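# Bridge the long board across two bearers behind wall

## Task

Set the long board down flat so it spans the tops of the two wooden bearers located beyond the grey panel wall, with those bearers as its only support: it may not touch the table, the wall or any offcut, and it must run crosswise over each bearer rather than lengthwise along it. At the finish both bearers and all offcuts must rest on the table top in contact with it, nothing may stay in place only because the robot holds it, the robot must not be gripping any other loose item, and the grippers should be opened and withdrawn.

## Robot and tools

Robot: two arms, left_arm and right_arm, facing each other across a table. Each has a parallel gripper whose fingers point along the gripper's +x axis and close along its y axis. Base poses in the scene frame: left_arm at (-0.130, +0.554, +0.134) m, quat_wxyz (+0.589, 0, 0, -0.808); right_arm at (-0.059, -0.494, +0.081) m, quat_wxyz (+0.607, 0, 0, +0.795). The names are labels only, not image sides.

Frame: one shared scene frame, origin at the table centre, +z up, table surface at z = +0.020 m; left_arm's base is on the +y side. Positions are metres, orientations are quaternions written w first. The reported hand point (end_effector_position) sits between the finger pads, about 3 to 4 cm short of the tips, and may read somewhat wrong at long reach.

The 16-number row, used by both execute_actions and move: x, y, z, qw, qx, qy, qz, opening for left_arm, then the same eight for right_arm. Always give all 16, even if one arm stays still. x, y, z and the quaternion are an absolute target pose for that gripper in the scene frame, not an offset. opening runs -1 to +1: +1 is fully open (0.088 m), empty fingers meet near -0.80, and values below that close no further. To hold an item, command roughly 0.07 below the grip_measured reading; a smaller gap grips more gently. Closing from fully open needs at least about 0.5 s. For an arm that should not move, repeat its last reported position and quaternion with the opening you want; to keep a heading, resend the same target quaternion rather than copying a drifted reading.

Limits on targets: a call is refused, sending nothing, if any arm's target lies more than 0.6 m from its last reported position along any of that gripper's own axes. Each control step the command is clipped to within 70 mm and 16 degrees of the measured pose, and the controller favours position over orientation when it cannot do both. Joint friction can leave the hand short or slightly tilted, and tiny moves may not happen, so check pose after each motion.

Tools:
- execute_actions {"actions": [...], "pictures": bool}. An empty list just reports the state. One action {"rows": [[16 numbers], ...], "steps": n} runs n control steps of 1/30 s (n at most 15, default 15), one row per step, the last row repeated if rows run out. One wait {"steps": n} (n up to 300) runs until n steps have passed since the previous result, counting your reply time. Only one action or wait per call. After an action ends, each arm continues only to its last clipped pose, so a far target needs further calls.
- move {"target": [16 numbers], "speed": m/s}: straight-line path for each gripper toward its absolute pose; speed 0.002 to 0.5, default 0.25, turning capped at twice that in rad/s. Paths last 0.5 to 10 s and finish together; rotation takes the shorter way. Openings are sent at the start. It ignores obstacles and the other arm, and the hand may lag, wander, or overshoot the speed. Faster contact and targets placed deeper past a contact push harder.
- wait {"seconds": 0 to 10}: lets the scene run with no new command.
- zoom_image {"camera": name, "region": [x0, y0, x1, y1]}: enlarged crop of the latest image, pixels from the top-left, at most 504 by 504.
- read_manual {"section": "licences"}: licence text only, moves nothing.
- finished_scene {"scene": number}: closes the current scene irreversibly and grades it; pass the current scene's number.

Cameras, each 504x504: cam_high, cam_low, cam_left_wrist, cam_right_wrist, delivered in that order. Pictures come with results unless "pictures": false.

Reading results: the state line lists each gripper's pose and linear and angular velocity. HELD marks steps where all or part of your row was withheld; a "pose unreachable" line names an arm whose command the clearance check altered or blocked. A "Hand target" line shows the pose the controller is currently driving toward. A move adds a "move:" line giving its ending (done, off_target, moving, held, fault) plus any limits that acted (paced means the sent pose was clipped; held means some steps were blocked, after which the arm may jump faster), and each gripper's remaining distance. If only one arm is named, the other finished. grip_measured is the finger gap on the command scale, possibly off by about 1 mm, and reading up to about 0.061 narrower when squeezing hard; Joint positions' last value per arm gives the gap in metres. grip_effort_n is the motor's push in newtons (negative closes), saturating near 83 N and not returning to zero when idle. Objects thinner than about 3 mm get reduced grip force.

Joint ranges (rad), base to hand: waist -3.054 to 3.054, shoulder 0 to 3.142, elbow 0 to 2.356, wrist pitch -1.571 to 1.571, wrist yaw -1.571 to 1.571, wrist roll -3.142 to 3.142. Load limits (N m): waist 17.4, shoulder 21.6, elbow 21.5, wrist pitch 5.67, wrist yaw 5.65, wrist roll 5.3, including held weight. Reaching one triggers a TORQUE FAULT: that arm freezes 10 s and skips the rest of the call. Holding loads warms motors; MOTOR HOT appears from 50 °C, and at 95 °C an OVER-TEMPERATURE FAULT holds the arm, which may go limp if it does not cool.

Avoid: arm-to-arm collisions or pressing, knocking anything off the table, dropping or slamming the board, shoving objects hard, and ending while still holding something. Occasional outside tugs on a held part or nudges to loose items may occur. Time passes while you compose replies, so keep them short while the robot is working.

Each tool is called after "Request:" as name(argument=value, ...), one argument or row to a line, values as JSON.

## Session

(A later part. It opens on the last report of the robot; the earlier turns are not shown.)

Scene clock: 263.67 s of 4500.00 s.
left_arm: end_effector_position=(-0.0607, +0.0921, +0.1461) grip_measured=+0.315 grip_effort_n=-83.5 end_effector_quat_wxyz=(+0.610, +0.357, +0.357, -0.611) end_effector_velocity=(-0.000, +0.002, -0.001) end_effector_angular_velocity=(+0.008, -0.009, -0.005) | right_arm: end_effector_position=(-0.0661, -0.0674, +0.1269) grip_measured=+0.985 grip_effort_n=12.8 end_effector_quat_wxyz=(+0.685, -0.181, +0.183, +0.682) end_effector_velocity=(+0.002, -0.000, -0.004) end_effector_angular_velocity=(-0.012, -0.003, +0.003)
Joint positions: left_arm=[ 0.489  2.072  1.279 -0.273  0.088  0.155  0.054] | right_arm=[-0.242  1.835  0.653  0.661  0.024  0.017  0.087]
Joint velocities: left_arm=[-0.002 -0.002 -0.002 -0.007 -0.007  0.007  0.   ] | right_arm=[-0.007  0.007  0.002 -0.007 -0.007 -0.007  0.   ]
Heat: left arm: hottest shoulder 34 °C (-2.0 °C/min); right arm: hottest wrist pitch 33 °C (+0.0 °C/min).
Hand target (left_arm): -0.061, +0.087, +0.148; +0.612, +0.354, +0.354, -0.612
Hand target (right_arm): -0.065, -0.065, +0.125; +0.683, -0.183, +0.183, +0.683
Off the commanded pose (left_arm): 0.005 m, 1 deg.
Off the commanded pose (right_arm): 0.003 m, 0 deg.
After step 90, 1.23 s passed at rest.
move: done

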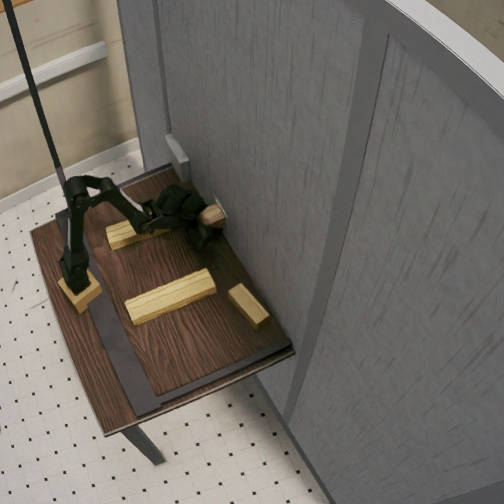

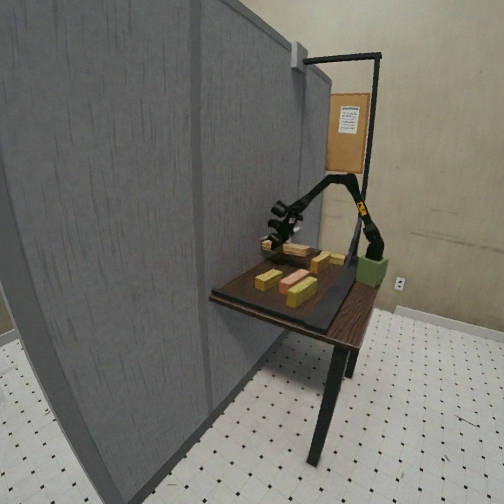

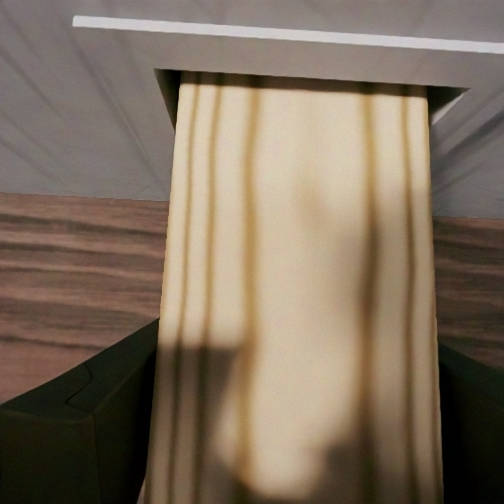

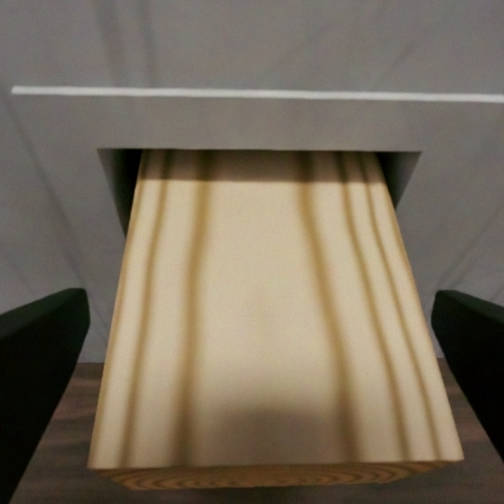

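Request:
move(
  target=[-0.061,0.087,0.148,0.6124,0.3536,0.3536,-0.6124,0.15, -0.064,-0.065,0.125,0.683,-0.183,0.183,0.683,0.15],
  speed=0.05,
)

Request:
move(
  target=[-0.061,0.089,0.138,0.6124,0.3536,0.3536,-0.6124,0.15, -0.064,-0.065,0.119,0.683,-0.183,0.183,0.683,0.15],
  speed=0.02,
)

Scene clock: 270.43 s of 4500.00 s.
left_arm: end_effector_position=(-0.0604, +0.0926, +0.1459) grip_measured=+0.315 grip_effort_n=-83.5 end_effector_quat_wxyz=(+0.610, +0.357, +0.358, -0.609) end_effector_velocity=(-0.003, +0.002, -0.000) end_effector_angular_velocity=(+0.006, +0.011, +0.000) | right_arm: end_effector_position=(-0.0657, -0.0673, +0.1267) grip_measured=+0.309 grip_effort_n=-83.5 end_effector_quat_wxyz=(+0.683, -0.181, +0.184, +0.683) end_effector_velocity=(+0.002, -0.001, -0.001) end_effector_angular_velocity=(-0.007, -0.003, +0.003)
Joint positions: left_arm=[ 0.489  2.072  1.279 -0.275  0.085  0.152  0.054] | right_arm=[-0.245  1.836  0.654  0.661  0.018  0.015  0.054]
Joint velocities: left_arm=[-0.002 -0.002 -0.002 -0.007  0.007 -0.007  0.   ] | right_arm=[-0.007 -0.002 -0.002 -0.007 -0.007 -0.007  0.   ]
Heat: left arm: hottest shoulder 34 °C (-1.0 °C/min); right arm: hottest wrist pitch 33 °C (+0.0 °C/min).
Hand target (left_arm): -0.061, +0.087, +0.148; +0.612, +0.354, +0.354, -0.612
Hand target (right_arm): -0.064, -0.065, +0.125; +0.683, -0.183, +0.183, +0.683
Off the commanded pose (left_arm): 0.006 m, 1 deg.
Off the commanded pose (right_arm): 0.003 m, 0 deg.
After step 90, 3.07 s passed at rest.
move: done

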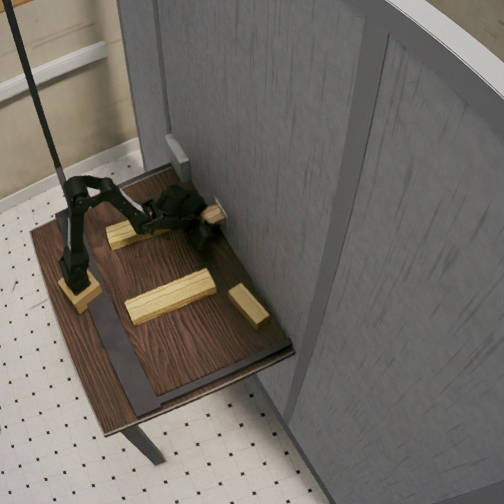

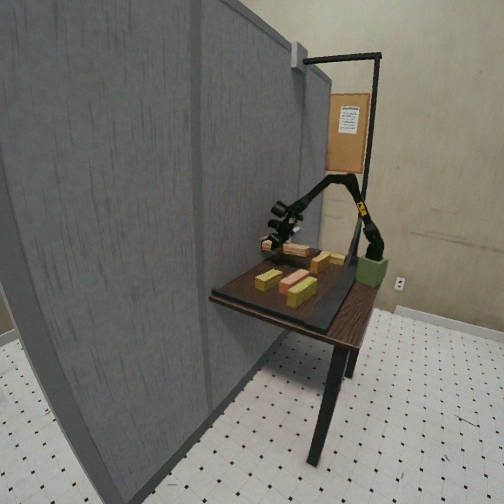

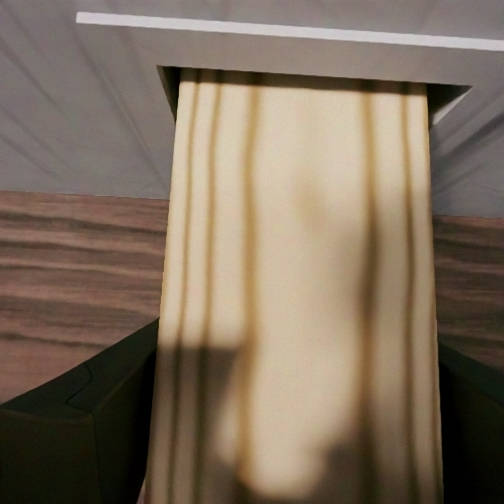

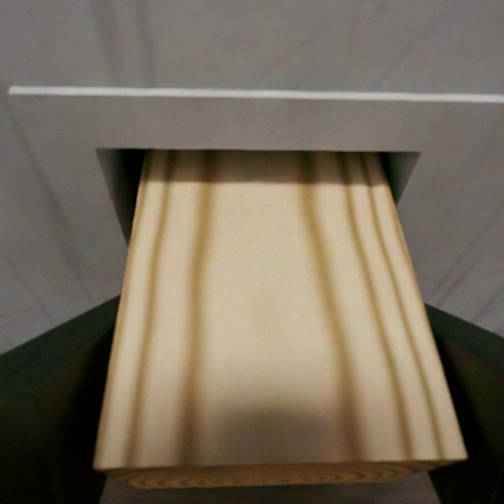

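Scene clock: 271.13 s of 4500.00 s.
left_arm: end_effector_position=(-0.0603, +0.0925, +0.1411) grip_measured=+0.315 grip_effort_n=-83.5 end_effector_quat_wxyz=(+0.612, +0.356, +0.356, -0.610) end_effector_velocity=(-0.003, +0.002, -0.004) end_effector_angular_velocity=(+0.006, +0.011, +0.000) | right_arm: end_effector_position=(-0.0657, -0.0663, +0.1235) grip_measured=+0.309 grip_effort_n=-83.5 end_effector_quat_wxyz=(+0.684, -0.180, +0.182, +0.683) end_effector_velocity=(-0.000, -0.002, -0.002) end_effector_angular_velocity=(-0.003, -0.016, +0.015)
Joint positions: left_arm=[ 0.489  2.079  1.266 -0.247  0.085  0.152  0.054] | right_arm=[-0.245  1.853  0.653  0.683  0.018  0.014  0.054]
Joint velocities: left_arm=[-0.002  0.002 -0.012  0.007  0.007 -0.007 -0.   ] | right_arm=[-0.002  0.002 -0.007  0.007 -0.007 -0.022 -0.   ]
Heat: left arm: hottest shoulder 34 °C (-1.0 °C/min); right arm: hottest wrist pitch 33 °C (+0.0 °C/min).
Hand target (left_arm): -0.061, +0.089, +0.138; +0.612, +0.354, +0.353, -0.612
Hand target (right_arm): -0.064, -0.065, +0.119; +0.683, -0.183, +0.183, +0.683
Off the commanded pose (left_arm): 0.005 m, 0 deg.
Off the commanded pose (right_arm): 0.005 m, 0 deg.
move: done

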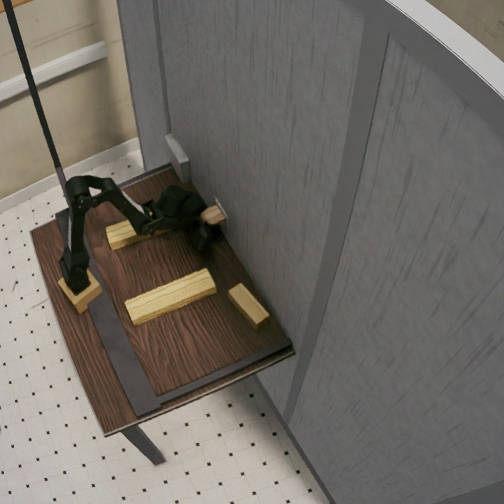

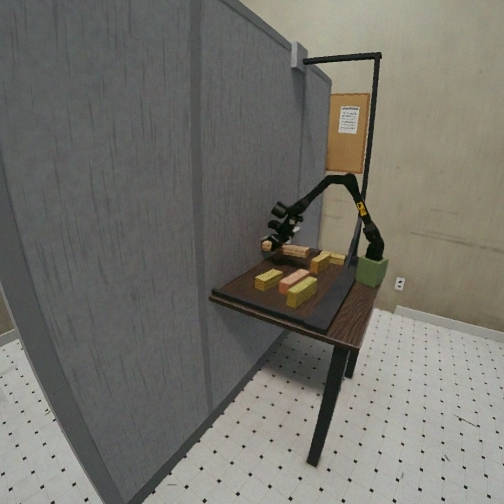

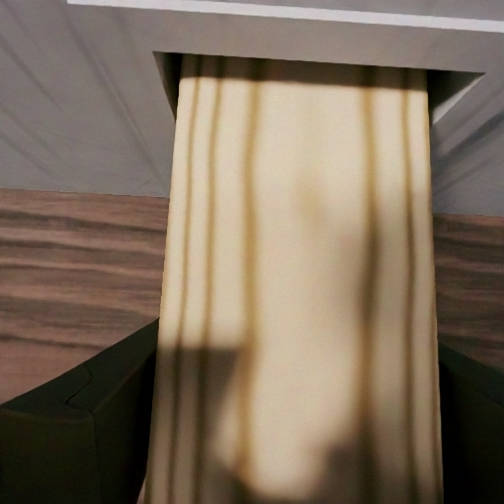

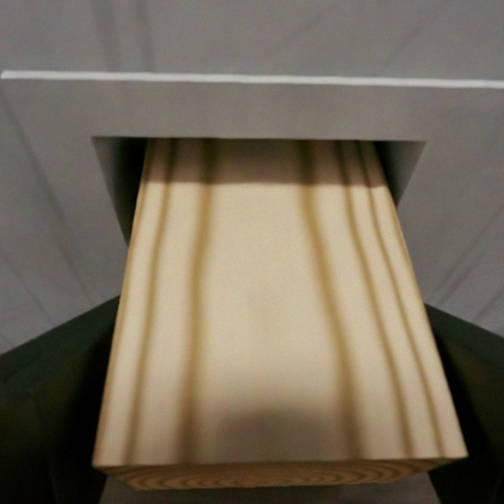

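Request:
move(
  target=[-0.061,0.092,0.14,0.6124,0.3536,0.3536,-0.6124,1, -0.064,-0.065,0.119,0.683,-0.183,0.183,0.683,0.15],
  speed=0.02,
)

Request:
move(
  target=[-0.061,0.13,0.175,0.6124,0.3536,0.3536,-0.6124,1, -0.066,-0.232,0.124,0.683,-0.183,0.183,0.683,0.15],
  speed=0.07,
)

Request:
move(
  target=[-0.061,0.14,0.13,0.683,0.183,0.183,-0.683,1, -0.066,-0.232,0.124,0.683,-0.183,0.183,0.683,0.15],
  speed=0.2,
)

Scene clock: 286.43 s of 4500.00 s.
left_arm: end_effector_position=(-0.0599, +0.0903, +0.1421) grip_measured=+0.990 grip_effort_n=16.5 end_effector_quat_wxyz=(+0.614, +0.353, +0.352, -0.612) end_effector_velocity=(-0.000, +0.002, -0.001) end_effector_angular_velocity=(+0.008, -0.001, +0.008) | right_arm: end_effector_position=(-0.0657, -0.0660, +0.1238) grip_measured=+0.309 grip_effort_n=-83.5 end_effector_quat_wxyz=(+0.684, -0.179, +0.180, +0.684) end_effector_velocity=(+0.002, -0.002, -0.003) end_effector_angular_velocity=(-0.012, +0.010, -0.005)
Joint positions: left_arm=[ 0.489  2.079  1.264 -0.234  0.085  0.152  0.087] | right_arm=[-0.245  1.855  0.652  0.689  0.018  0.012  0.054]
Joint velocities: left_arm=[-0.002 -0.002 -0.002 -0.007 -0.007 -0.007  0.   ] | right_arm=[-0.007  0.002 -0.002 -0.007 -0.007  0.007  0.   ]
Heat: left arm: hottest shoulder 34 °C (+0.0 °C/min); right arm: hottest wrist pitch 34 °C (+1.0 °C/min).
Hand target (left_arm): -0.061, +0.092, +0.140; +0.612, +0.354, +0.354, -0.612
Hand target (right_arm): -0.064, -0.065, +0.119; +0.683, -0.183, +0.183, +0.683
Off the commanded pose (left_arm): 0.003 m, 0 deg.
Off the commanded pose (right_arm): 0.005 m, 1 deg.
After step 90, 11.60 s passed at rest.
move: done

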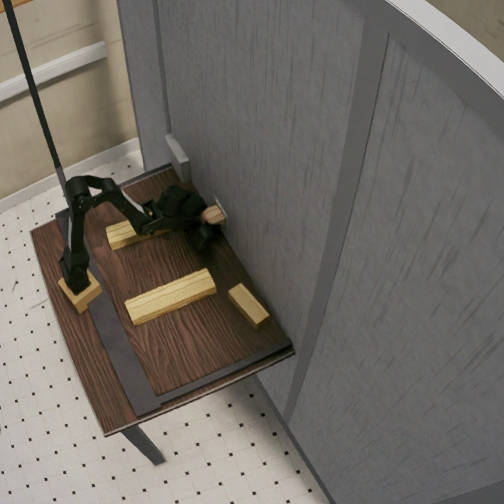

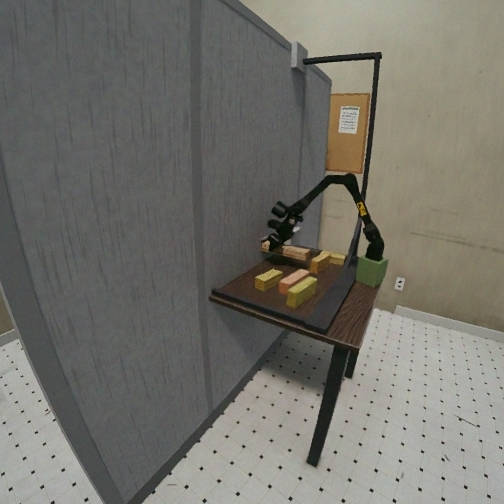

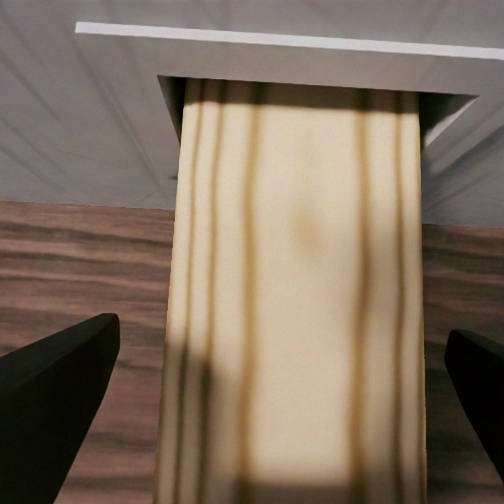

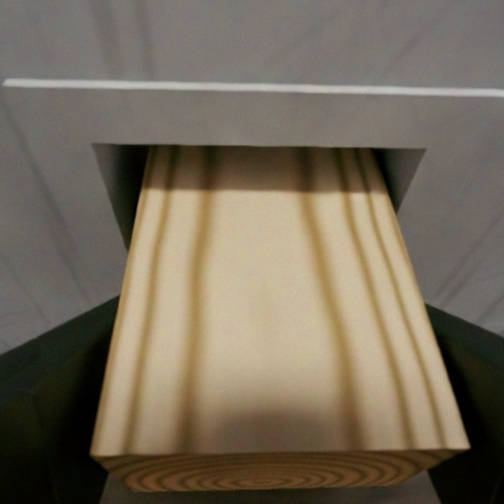

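Scene clock: 289.23 s of 4500.00 s.
left_arm: end_effector_position=(-0.0616, +0.1281, +0.1710) grip_measured=+0.991 grip_effort_n=16.5 end_effector_quat_wxyz=(+0.612, +0.355, +0.356, -0.611) end_effector_velocity=(-0.003, +0.002, -0.002) end_effector_angular_velocity=(+0.011, +0.012, +0.000) | right_arm: end_effector_position=(-0.0645, -0.2315, +0.1214) grip_measured=+0.309 grip_effort_n=-83.5 end_effector_quat_wxyz=(+0.681, -0.188, +0.184, +0.684) end_effector_velocity=(-0.002, -0.003, +0.001) end_effector_angular_velocity=(+0.002, -0.003, +0.012)
Joint positions: left_arm=[ 0.503  1.905  1.142 -0.299  0.094  0.165  0.088] | right_arm=[-0.229  1.154  0.038  0.583  0.029  0.012  0.054]
Joint velocities: left_arm=[-0.002  0.002 -0.002 -0.007  0.007 -0.007  0.   ] | right_arm=[ 0.002 -0.032 -0.007 -0.022 -0.007 -0.007 -0.   ]
Heat: left arm: hottest shoulder 35 °C (+1.0 °C/min); right arm: hottest wrist pitch 34 °C (+1.0 °C/min).
Hand target (left_arm): -0.061, +0.130, +0.175; +0.612, +0.354, +0.353, -0.612
Hand target (right_arm): -0.065, -0.232, +0.123; +0.683, -0.183, +0.183, +0.683
Off the commanded pose (left_arm): 0.005 m, 0 deg.
Off the commanded pose (right_arm): 0.003 m, 1 deg.
move: done

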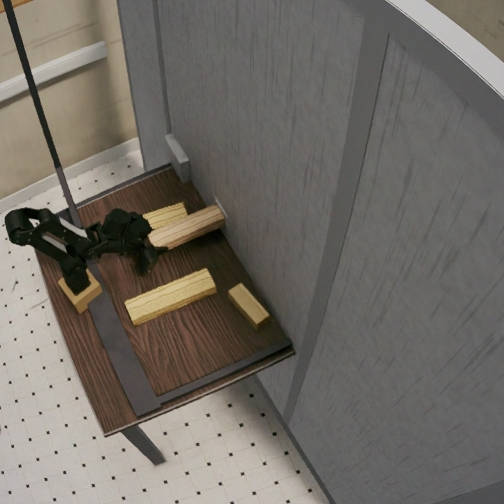

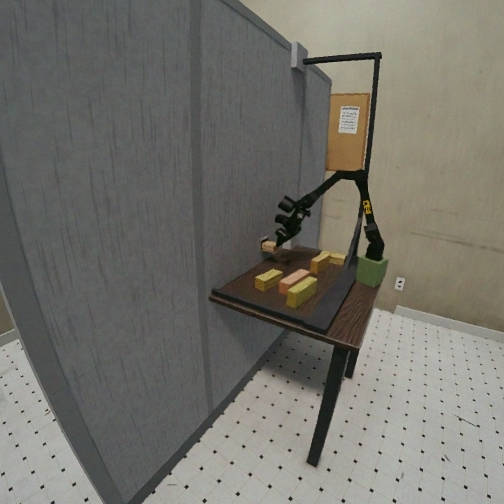

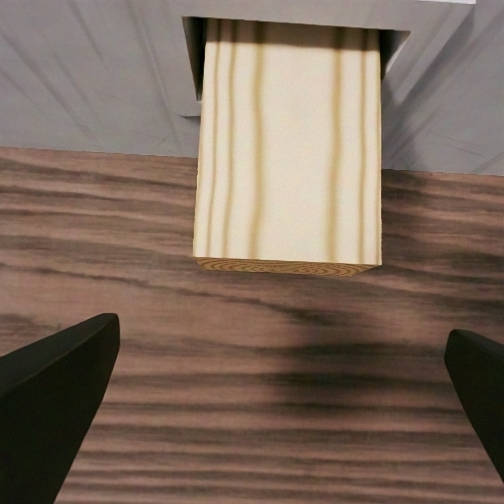

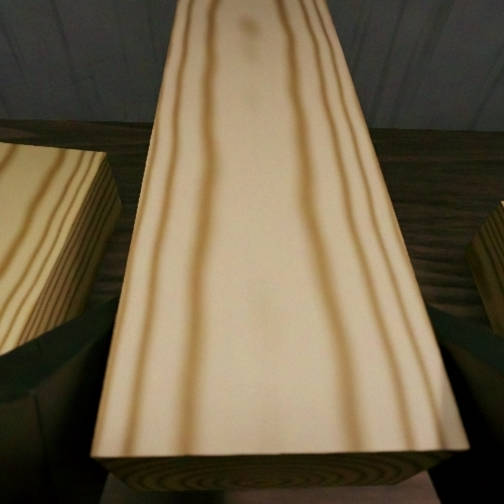

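Scene clock: 291.07 s of 4500.00 s.
left_arm: end_effector_position=(-0.0614, +0.1372, +0.1380) grip_measured=+0.991 grip_effort_n=16.0 end_effector_quat_wxyz=(+0.684, +0.181, +0.173, -0.685) end_effector_velocity=(-0.001, +0.003, -0.003) end_effector_angular_velocity=(+0.008, +0.017, +0.015) | right_arm: end_effector_position=(-0.0654, -0.2323, +0.1216) grip_measured=+0.309 grip_effort_n=-83.5 end_effector_quat_wxyz=(+0.681, -0.189, +0.185, +0.682) end_effector_velocity=(-0.001, -0.003, -0.002) end_effector_angular_velocity=(-0.008, -0.008, +0.023)
Joint positions: left_arm=[0.546 2.015 0.616 0.881 0.201 0.126 0.088] | right_arm=[-0.22   1.144  0.038  0.57   0.04   0.018  0.054]
Joint velocities: left_arm=[-0.002  0.002 -0.012  0.007 -0.007 -0.022 -0.   ] | right_arm=[-0.007 -0.007 -0.007 -0.007 -0.022 -0.022  0.   ]
Heat: left arm: hottest shoulder 35 °C (+2.0 °C/min); right arm: hottest wrist pitch 34 °C (+1.0 °C/min).
Hand target (left_arm): -0.061, +0.141, +0.131; +0.683, +0.184, +0.183, -0.683
Hand target (right_arm): -0.066, -0.232, +0.124; +0.683, -0.183, +0.183, +0.683
Off the commanded pose (left_arm): 0.008 m, 1 deg.
Off the commanded pose (right_arm): 0.002 m, 1 deg.
move: done

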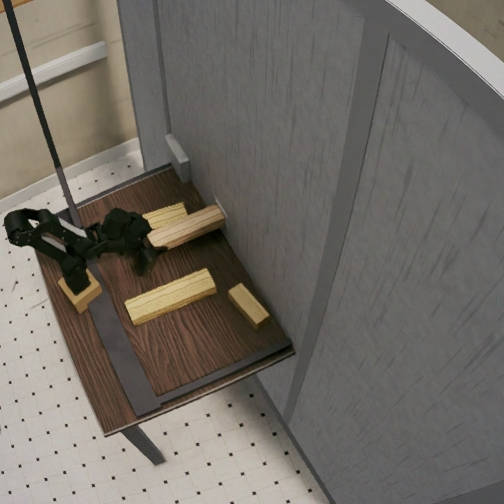

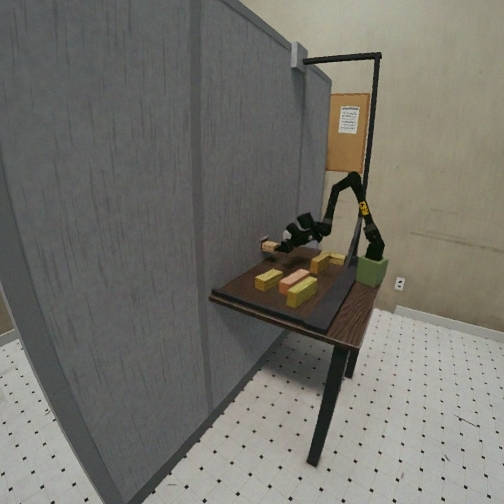

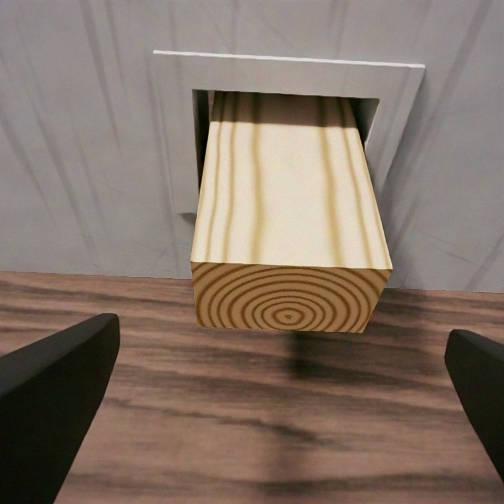

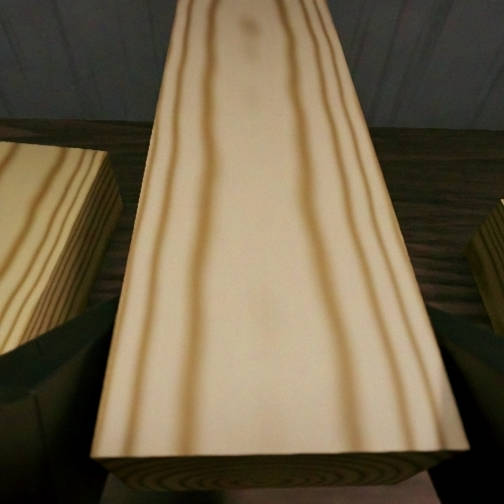

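Request:
move(
  target=[-0.0635,0.074,0.119,0.683,0.183,0.183,-0.683,1, -0.066,-0.232,0.124,0.683,-0.183,0.183,0.683,0.15],
  speed=0.08,
)

Scene clock: 297.43 s of 4500.00 s.
left_arm: end_effector_position=(-0.0624, +0.0743, +0.1258) grip_measured=+0.991 grip_effort_n=16.5 end_effector_quat_wxyz=(+0.684, +0.180, +0.177, -0.684) end_effector_velocity=(-0.002, -0.001, -0.002) end_effector_angular_velocity=(+0.007, +0.011, -0.005) | right_arm: end_effector_position=(-0.0654, -0.2325, +0.1214) grip_measured=+0.309 grip_effort_n=-83.5 end_effector_quat_wxyz=(+0.681, -0.189, +0.185, +0.682) end_effector_velocity=(+0.001, -0.001, -0.002) end_effector_angular_velocity=(-0.007, -0.003, +0.003)
Joint positions: left_arm=[0.503 2.187 0.888 0.781 0.165 0.098 0.088] | right_arm=[-0.22   1.143  0.038  0.569  0.04   0.018  0.054]
Joint velocities: left_arm=[-0.002  0.007  0.007 -0.007  0.007 -0.007 -0.   ] | right_arm=[-0.007 -0.002 -0.002 -0.007 -0.007 -0.007 -0.   ]
Heat: left arm: hottest shoulder 34 °C (+1.0 °C/min); right arm: hottest wrist pitch 34 °C (+1.0 °C/min).
Hand target (left_arm): -0.064, +0.074, +0.119; +0.683, +0.183, +0.183, -0.683
Hand target (right_arm): -0.066, -0.232, +0.124; +0.683, -0.183, +0.183, +0.683
Off the commanded pose (left_arm): 0.007 m, 1 deg.
Off the commanded pose (right_arm): 0.003 m, 1 deg.
After step 90, 2.17 s passed at rest.
move: done

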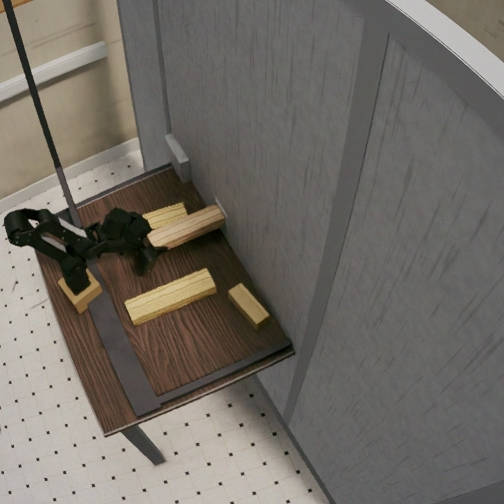

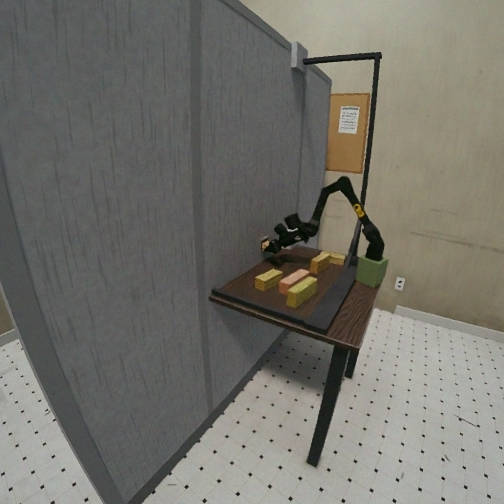

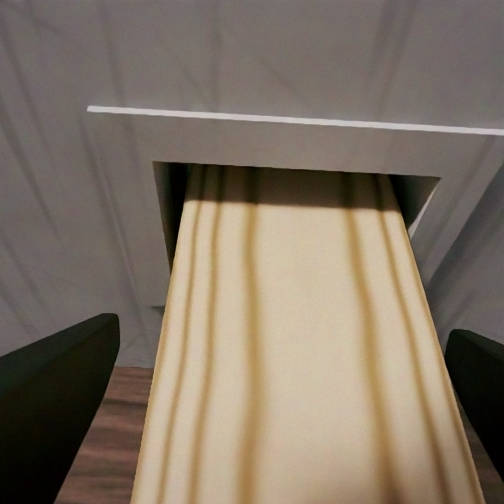

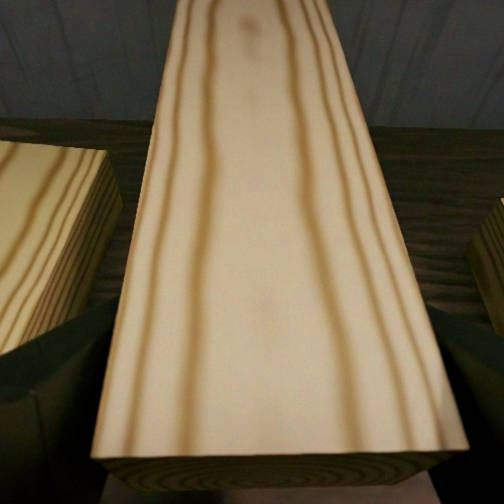

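Request:
move(
  target=[-0.064,0.074,0.119,0.683,0.183,0.183,-0.683,0.15, -0.066,-0.232,0.122,0.683,-0.183,0.183,0.683,0.15],
  speed=0.03,
)

Request:
move(
  target=[-0.064,0.074,0.118,0.683,0.183,0.183,-0.683,0.15, -0.066,-0.232,0.122,0.683,-0.183,0.183,0.683,1],
  speed=0.03,
)

Request:
move(
  target=[-0.064,0.074,0.118,0.683,0.183,0.183,-0.683,0.15, -0.066,-0.215,0.165,0.606,-0.364,0.364,0.606,1],
  speed=0.2,
)

Request:
move(
  target=[-0.064,0.074,0.118,0.683,0.183,0.183,-0.683,0.15, -0.066,-0.09,0.14,0.606,-0.364,0.364,0.606,1],
  speed=0.15,
)

Scene clock: 306.30 s of 4500.00 s.
left_arm: end_effector_position=(-0.0624, +0.0741, +0.1256) grip_measured=+0.315 grip_effort_n=-83.5 end_effector_quat_wxyz=(+0.684, +0.180, +0.177, -0.684) end_effector_velocity=(-0.005, +0.001, -0.001) end_effector_angular_velocity=(+0.006, +0.011, -0.010) | right_arm: end_effector_position=(-0.0653, -0.2326, +0.1213) grip_measured=+0.309 grip_effort_n=-83.5 end_effector_quat_wxyz=(+0.682, -0.187, +0.183, +0.683) end_effector_velocity=(-0.000, -0.002, -0.003) end_effector_angular_velocity=(-0.012, -0.003, +0.008)
Joint positions: left_arm=[0.502 2.188 0.889 0.78  0.164 0.098 0.054] | right_arm=[-0.219  1.15   0.031  0.589  0.041  0.018  0.054]
Joint velocities: left_arm=[-0.007 -0.002 -0.002 -0.007  0.007 -0.007 -0.   ] | right_arm=[-0.002  0.002 -0.002 -0.007 -0.007 -0.007 -0.   ]
Heat: left arm: hottest shoulder 34 °C (+1.0 °C/min); right arm: hottest wrist pitch 34 °C (+1.0 °C/min).
Hand target (left_arm): -0.064, +0.074, +0.119; +0.683, +0.183, +0.183, -0.683
Hand target (right_arm): -0.066, -0.232, +0.122; +0.683, -0.183, +0.183, +0.683
Off the commanded pose (left_arm): 0.007 m, 1 deg.
Off the commanded pose (right_arm): 0.001 m, 0 deg.
After step 90, 5.17 s passed at rest.
move: done

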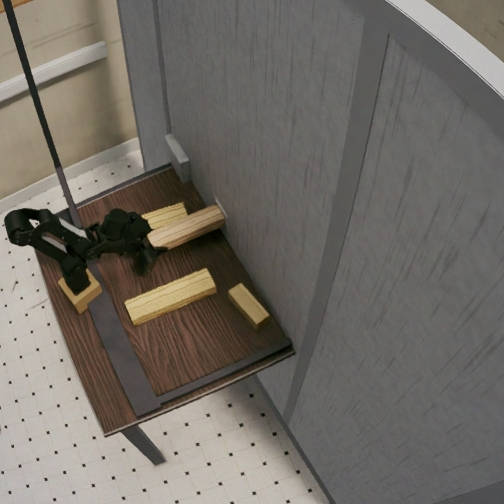

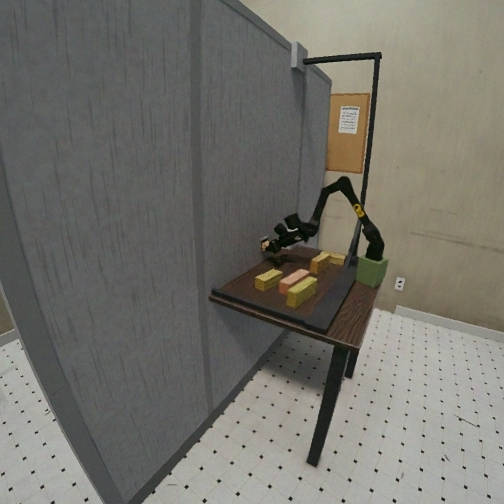

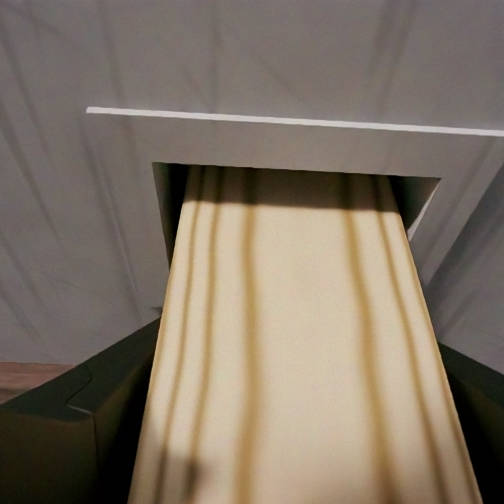

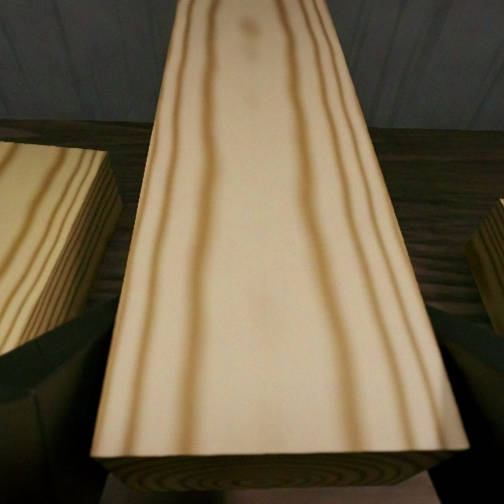

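Scene clock: 307.00 s of 4500.00 s.
left_arm: end_effector_position=(-0.0625, +0.0739, +0.1257) grip_measured=+0.315 grip_effort_n=-83.5 end_effector_quat_wxyz=(+0.684, +0.180, +0.177, -0.684) end_effector_velocity=(-0.000, +0.000, -0.001) end_effector_angular_velocity=(-0.002, +0.015, +0.015) | right_arm: end_effector_position=(-0.0654, -0.2318, +0.1226) grip_measured=+0.984 grip_effort_n=15.1 end_effector_quat_wxyz=(+0.683, -0.184, +0.181, +0.683) end_effector_velocity=(-0.000, +0.000, +0.001) end_effector_angular_velocity=(+0.002, -0.015, +0.015)
Joint positions: left_arm=[0.502 2.188 0.889 0.782 0.163 0.098 0.054] | right_arm=[-0.219  1.15   0.031  0.596  0.041  0.019  0.087]
Joint velocities: left_arm=[-0.002  0.002 -0.002  0.007 -0.007 -0.022 -0.   ] | right_arm=[-0.002 -0.007  0.002 -0.007 -0.007 -0.022  0.   ]
Heat: left arm: hottest shoulder 34 °C (+1.0 °C/min); right arm: hottest wrist pitch 34 °C (+1.0 °C/min).
Hand target (left_arm): -0.064, +0.074, +0.118; +0.683, +0.183, +0.183, -0.683
Hand target (right_arm): -0.066, -0.232, +0.122; +0.683, -0.183, +0.183, +0.683
Off the commanded pose (left_arm): 0.008 m, 1 deg.
Off the commanded pose (right_arm): 0.001 m, 0 deg.
move: done

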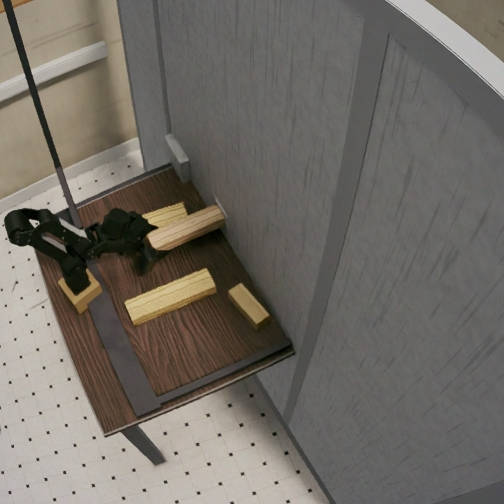

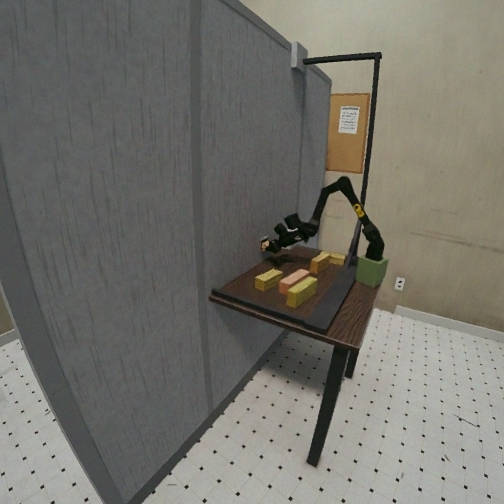

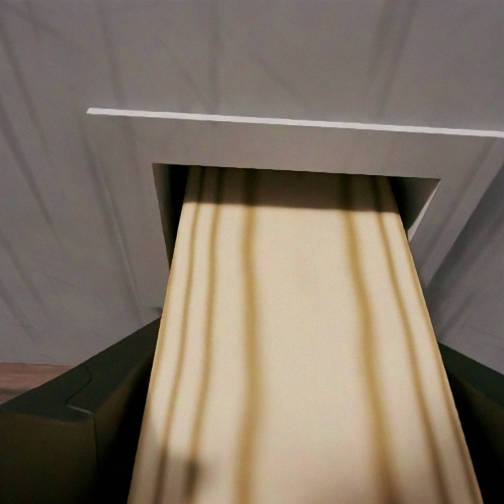

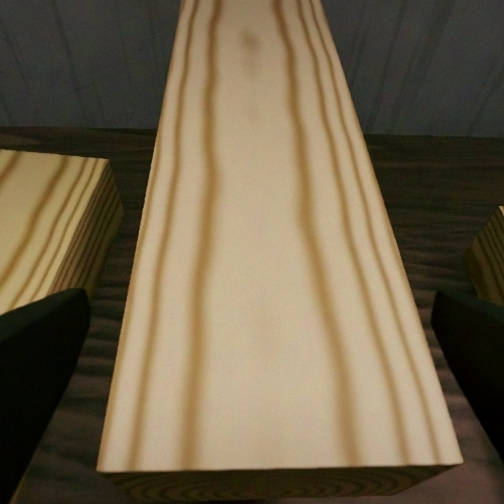

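Scene clock: 308.87 s of 4500.00 s.
left_arm: end_effector_position=(-0.0625, +0.0739, +0.1257) grip_measured=+0.315 grip_effort_n=-83.5 end_effector_quat_wxyz=(+0.684, +0.180, +0.177, -0.684) end_effector_velocity=(+0.000, -0.001, +0.004) end_effector_angular_velocity=(-0.011, +0.001, +0.008) | right_arm: end_effector_position=(-0.0662, -0.2175, +0.1629) grip_measured=+0.985 grip_effort_n=15.1 end_effector_quat_wxyz=(+0.607, -0.367, +0.362, +0.605) end_effector_velocity=(-0.000, -0.002, -0.000) end_effector_angular_velocity=(-0.017, +0.002, +0.007)
Joint positions: left_arm=[0.502 2.188 0.889 0.782 0.163 0.098 0.054] | right_arm=[-0.228  1.242  0.684 -0.526  0.025  0.029  0.087]
Joint velocities: left_arm=[-0.002 -0.007 -0.002  0.007 -0.007 -0.007  0.   ] | right_arm=[-0.002  0.002  0.007 -0.022 -0.007 -0.007 -0.   ]
Heat: left arm: hottest shoulder 34 °C (+1.0 °C/min); right arm: hottest wrist pitch 34 °C (+1.0 °C/min).
Hand target (left_arm): -0.064, +0.074, +0.118; +0.683, +0.183, +0.183, -0.683
Hand target (right_arm): -0.066, -0.215, +0.165; +0.608, -0.363, +0.365, +0.605
Off the commanded pose (left_arm): 0.008 m, 1 deg.
Off the commanded pose (right_arm): 0.003 m, 0 deg.
move: done

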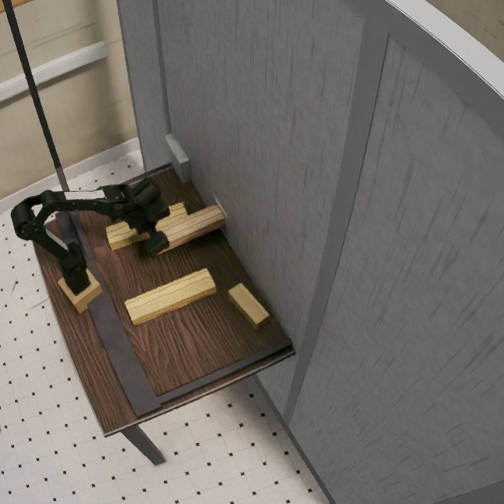

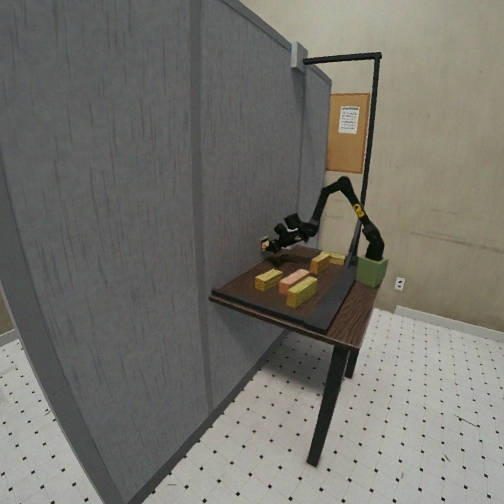

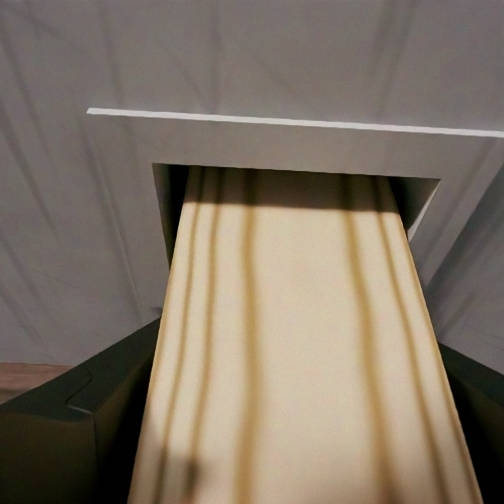

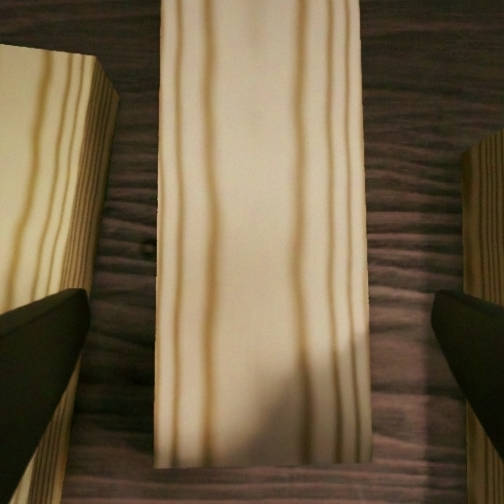

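Scene clock: 310.20 s of 4500.00 s.
left_arm: end_effector_position=(-0.0625, +0.0739, +0.1257) grip_measured=+0.315 grip_effort_n=-83.5 end_effector_quat_wxyz=(+0.684, +0.180, +0.177, -0.684) end_effector_velocity=(-0.000, +0.001, -0.001) end_effector_angular_velocity=(+0.008, +0.017, +0.015) | right_arm: end_effector_position=(-0.0675, -0.0927, +0.1418) grip_measured=+0.985 grip_effort_n=15.1 end_effector_quat_wxyz=(+0.609, -0.363, +0.364, +0.605) end_effector_velocity=(-0.000, +0.000, -0.001) end_effector_angular_velocity=(-0.008, +0.003, +0.007)
Joint positions: left_arm=[0.502 2.188 0.889 0.782 0.163 0.098 0.054] | right_arm=[-0.239  1.766  1.076 -0.39   0.017  0.027  0.087]
Joint velocities: left_arm=[-0.002 -0.002 -0.002 -0.007 -0.007 -0.022 -0.   ] | right_arm=[-0.002  0.007  0.007 -0.007 -0.007 -0.007 -0.   ]
Heat: left arm: hottest shoulder 34 °C (+1.0 °C/min); right arm: hottest wrist pitch 33 °C (+0.0 °C/min).
Hand target (left_arm): -0.064, +0.074, +0.118; +0.683, +0.183, +0.183, -0.683
Hand target (right_arm): -0.067, -0.090, +0.141; +0.606, -0.364, +0.364, +0.606
Off the commanded pose (left_arm): 0.008 m, 1 deg.
Off the commanded pose (right_arm): 0.004 m, 0 deg.
move: done

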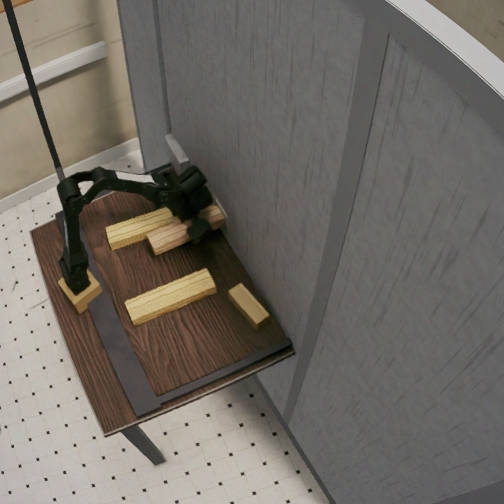

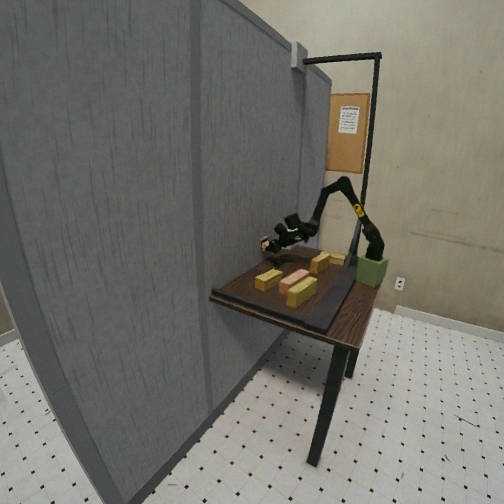

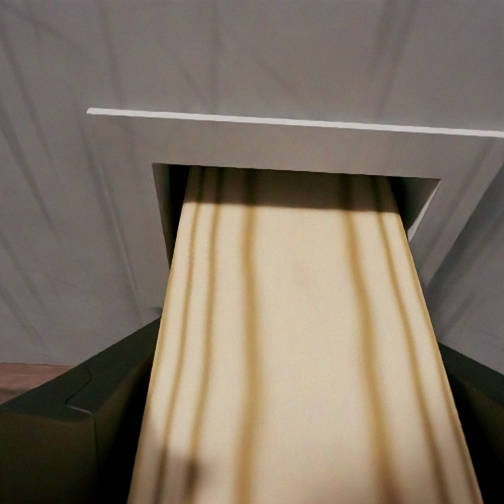

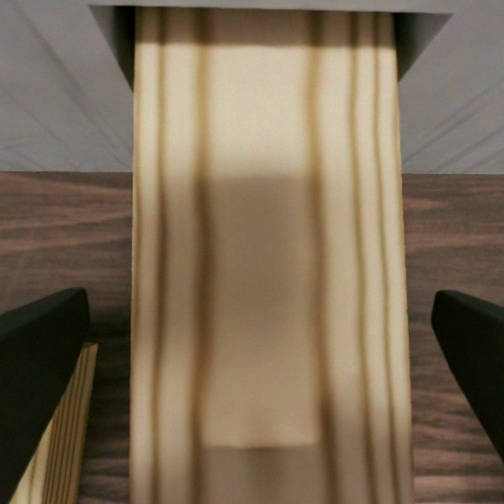

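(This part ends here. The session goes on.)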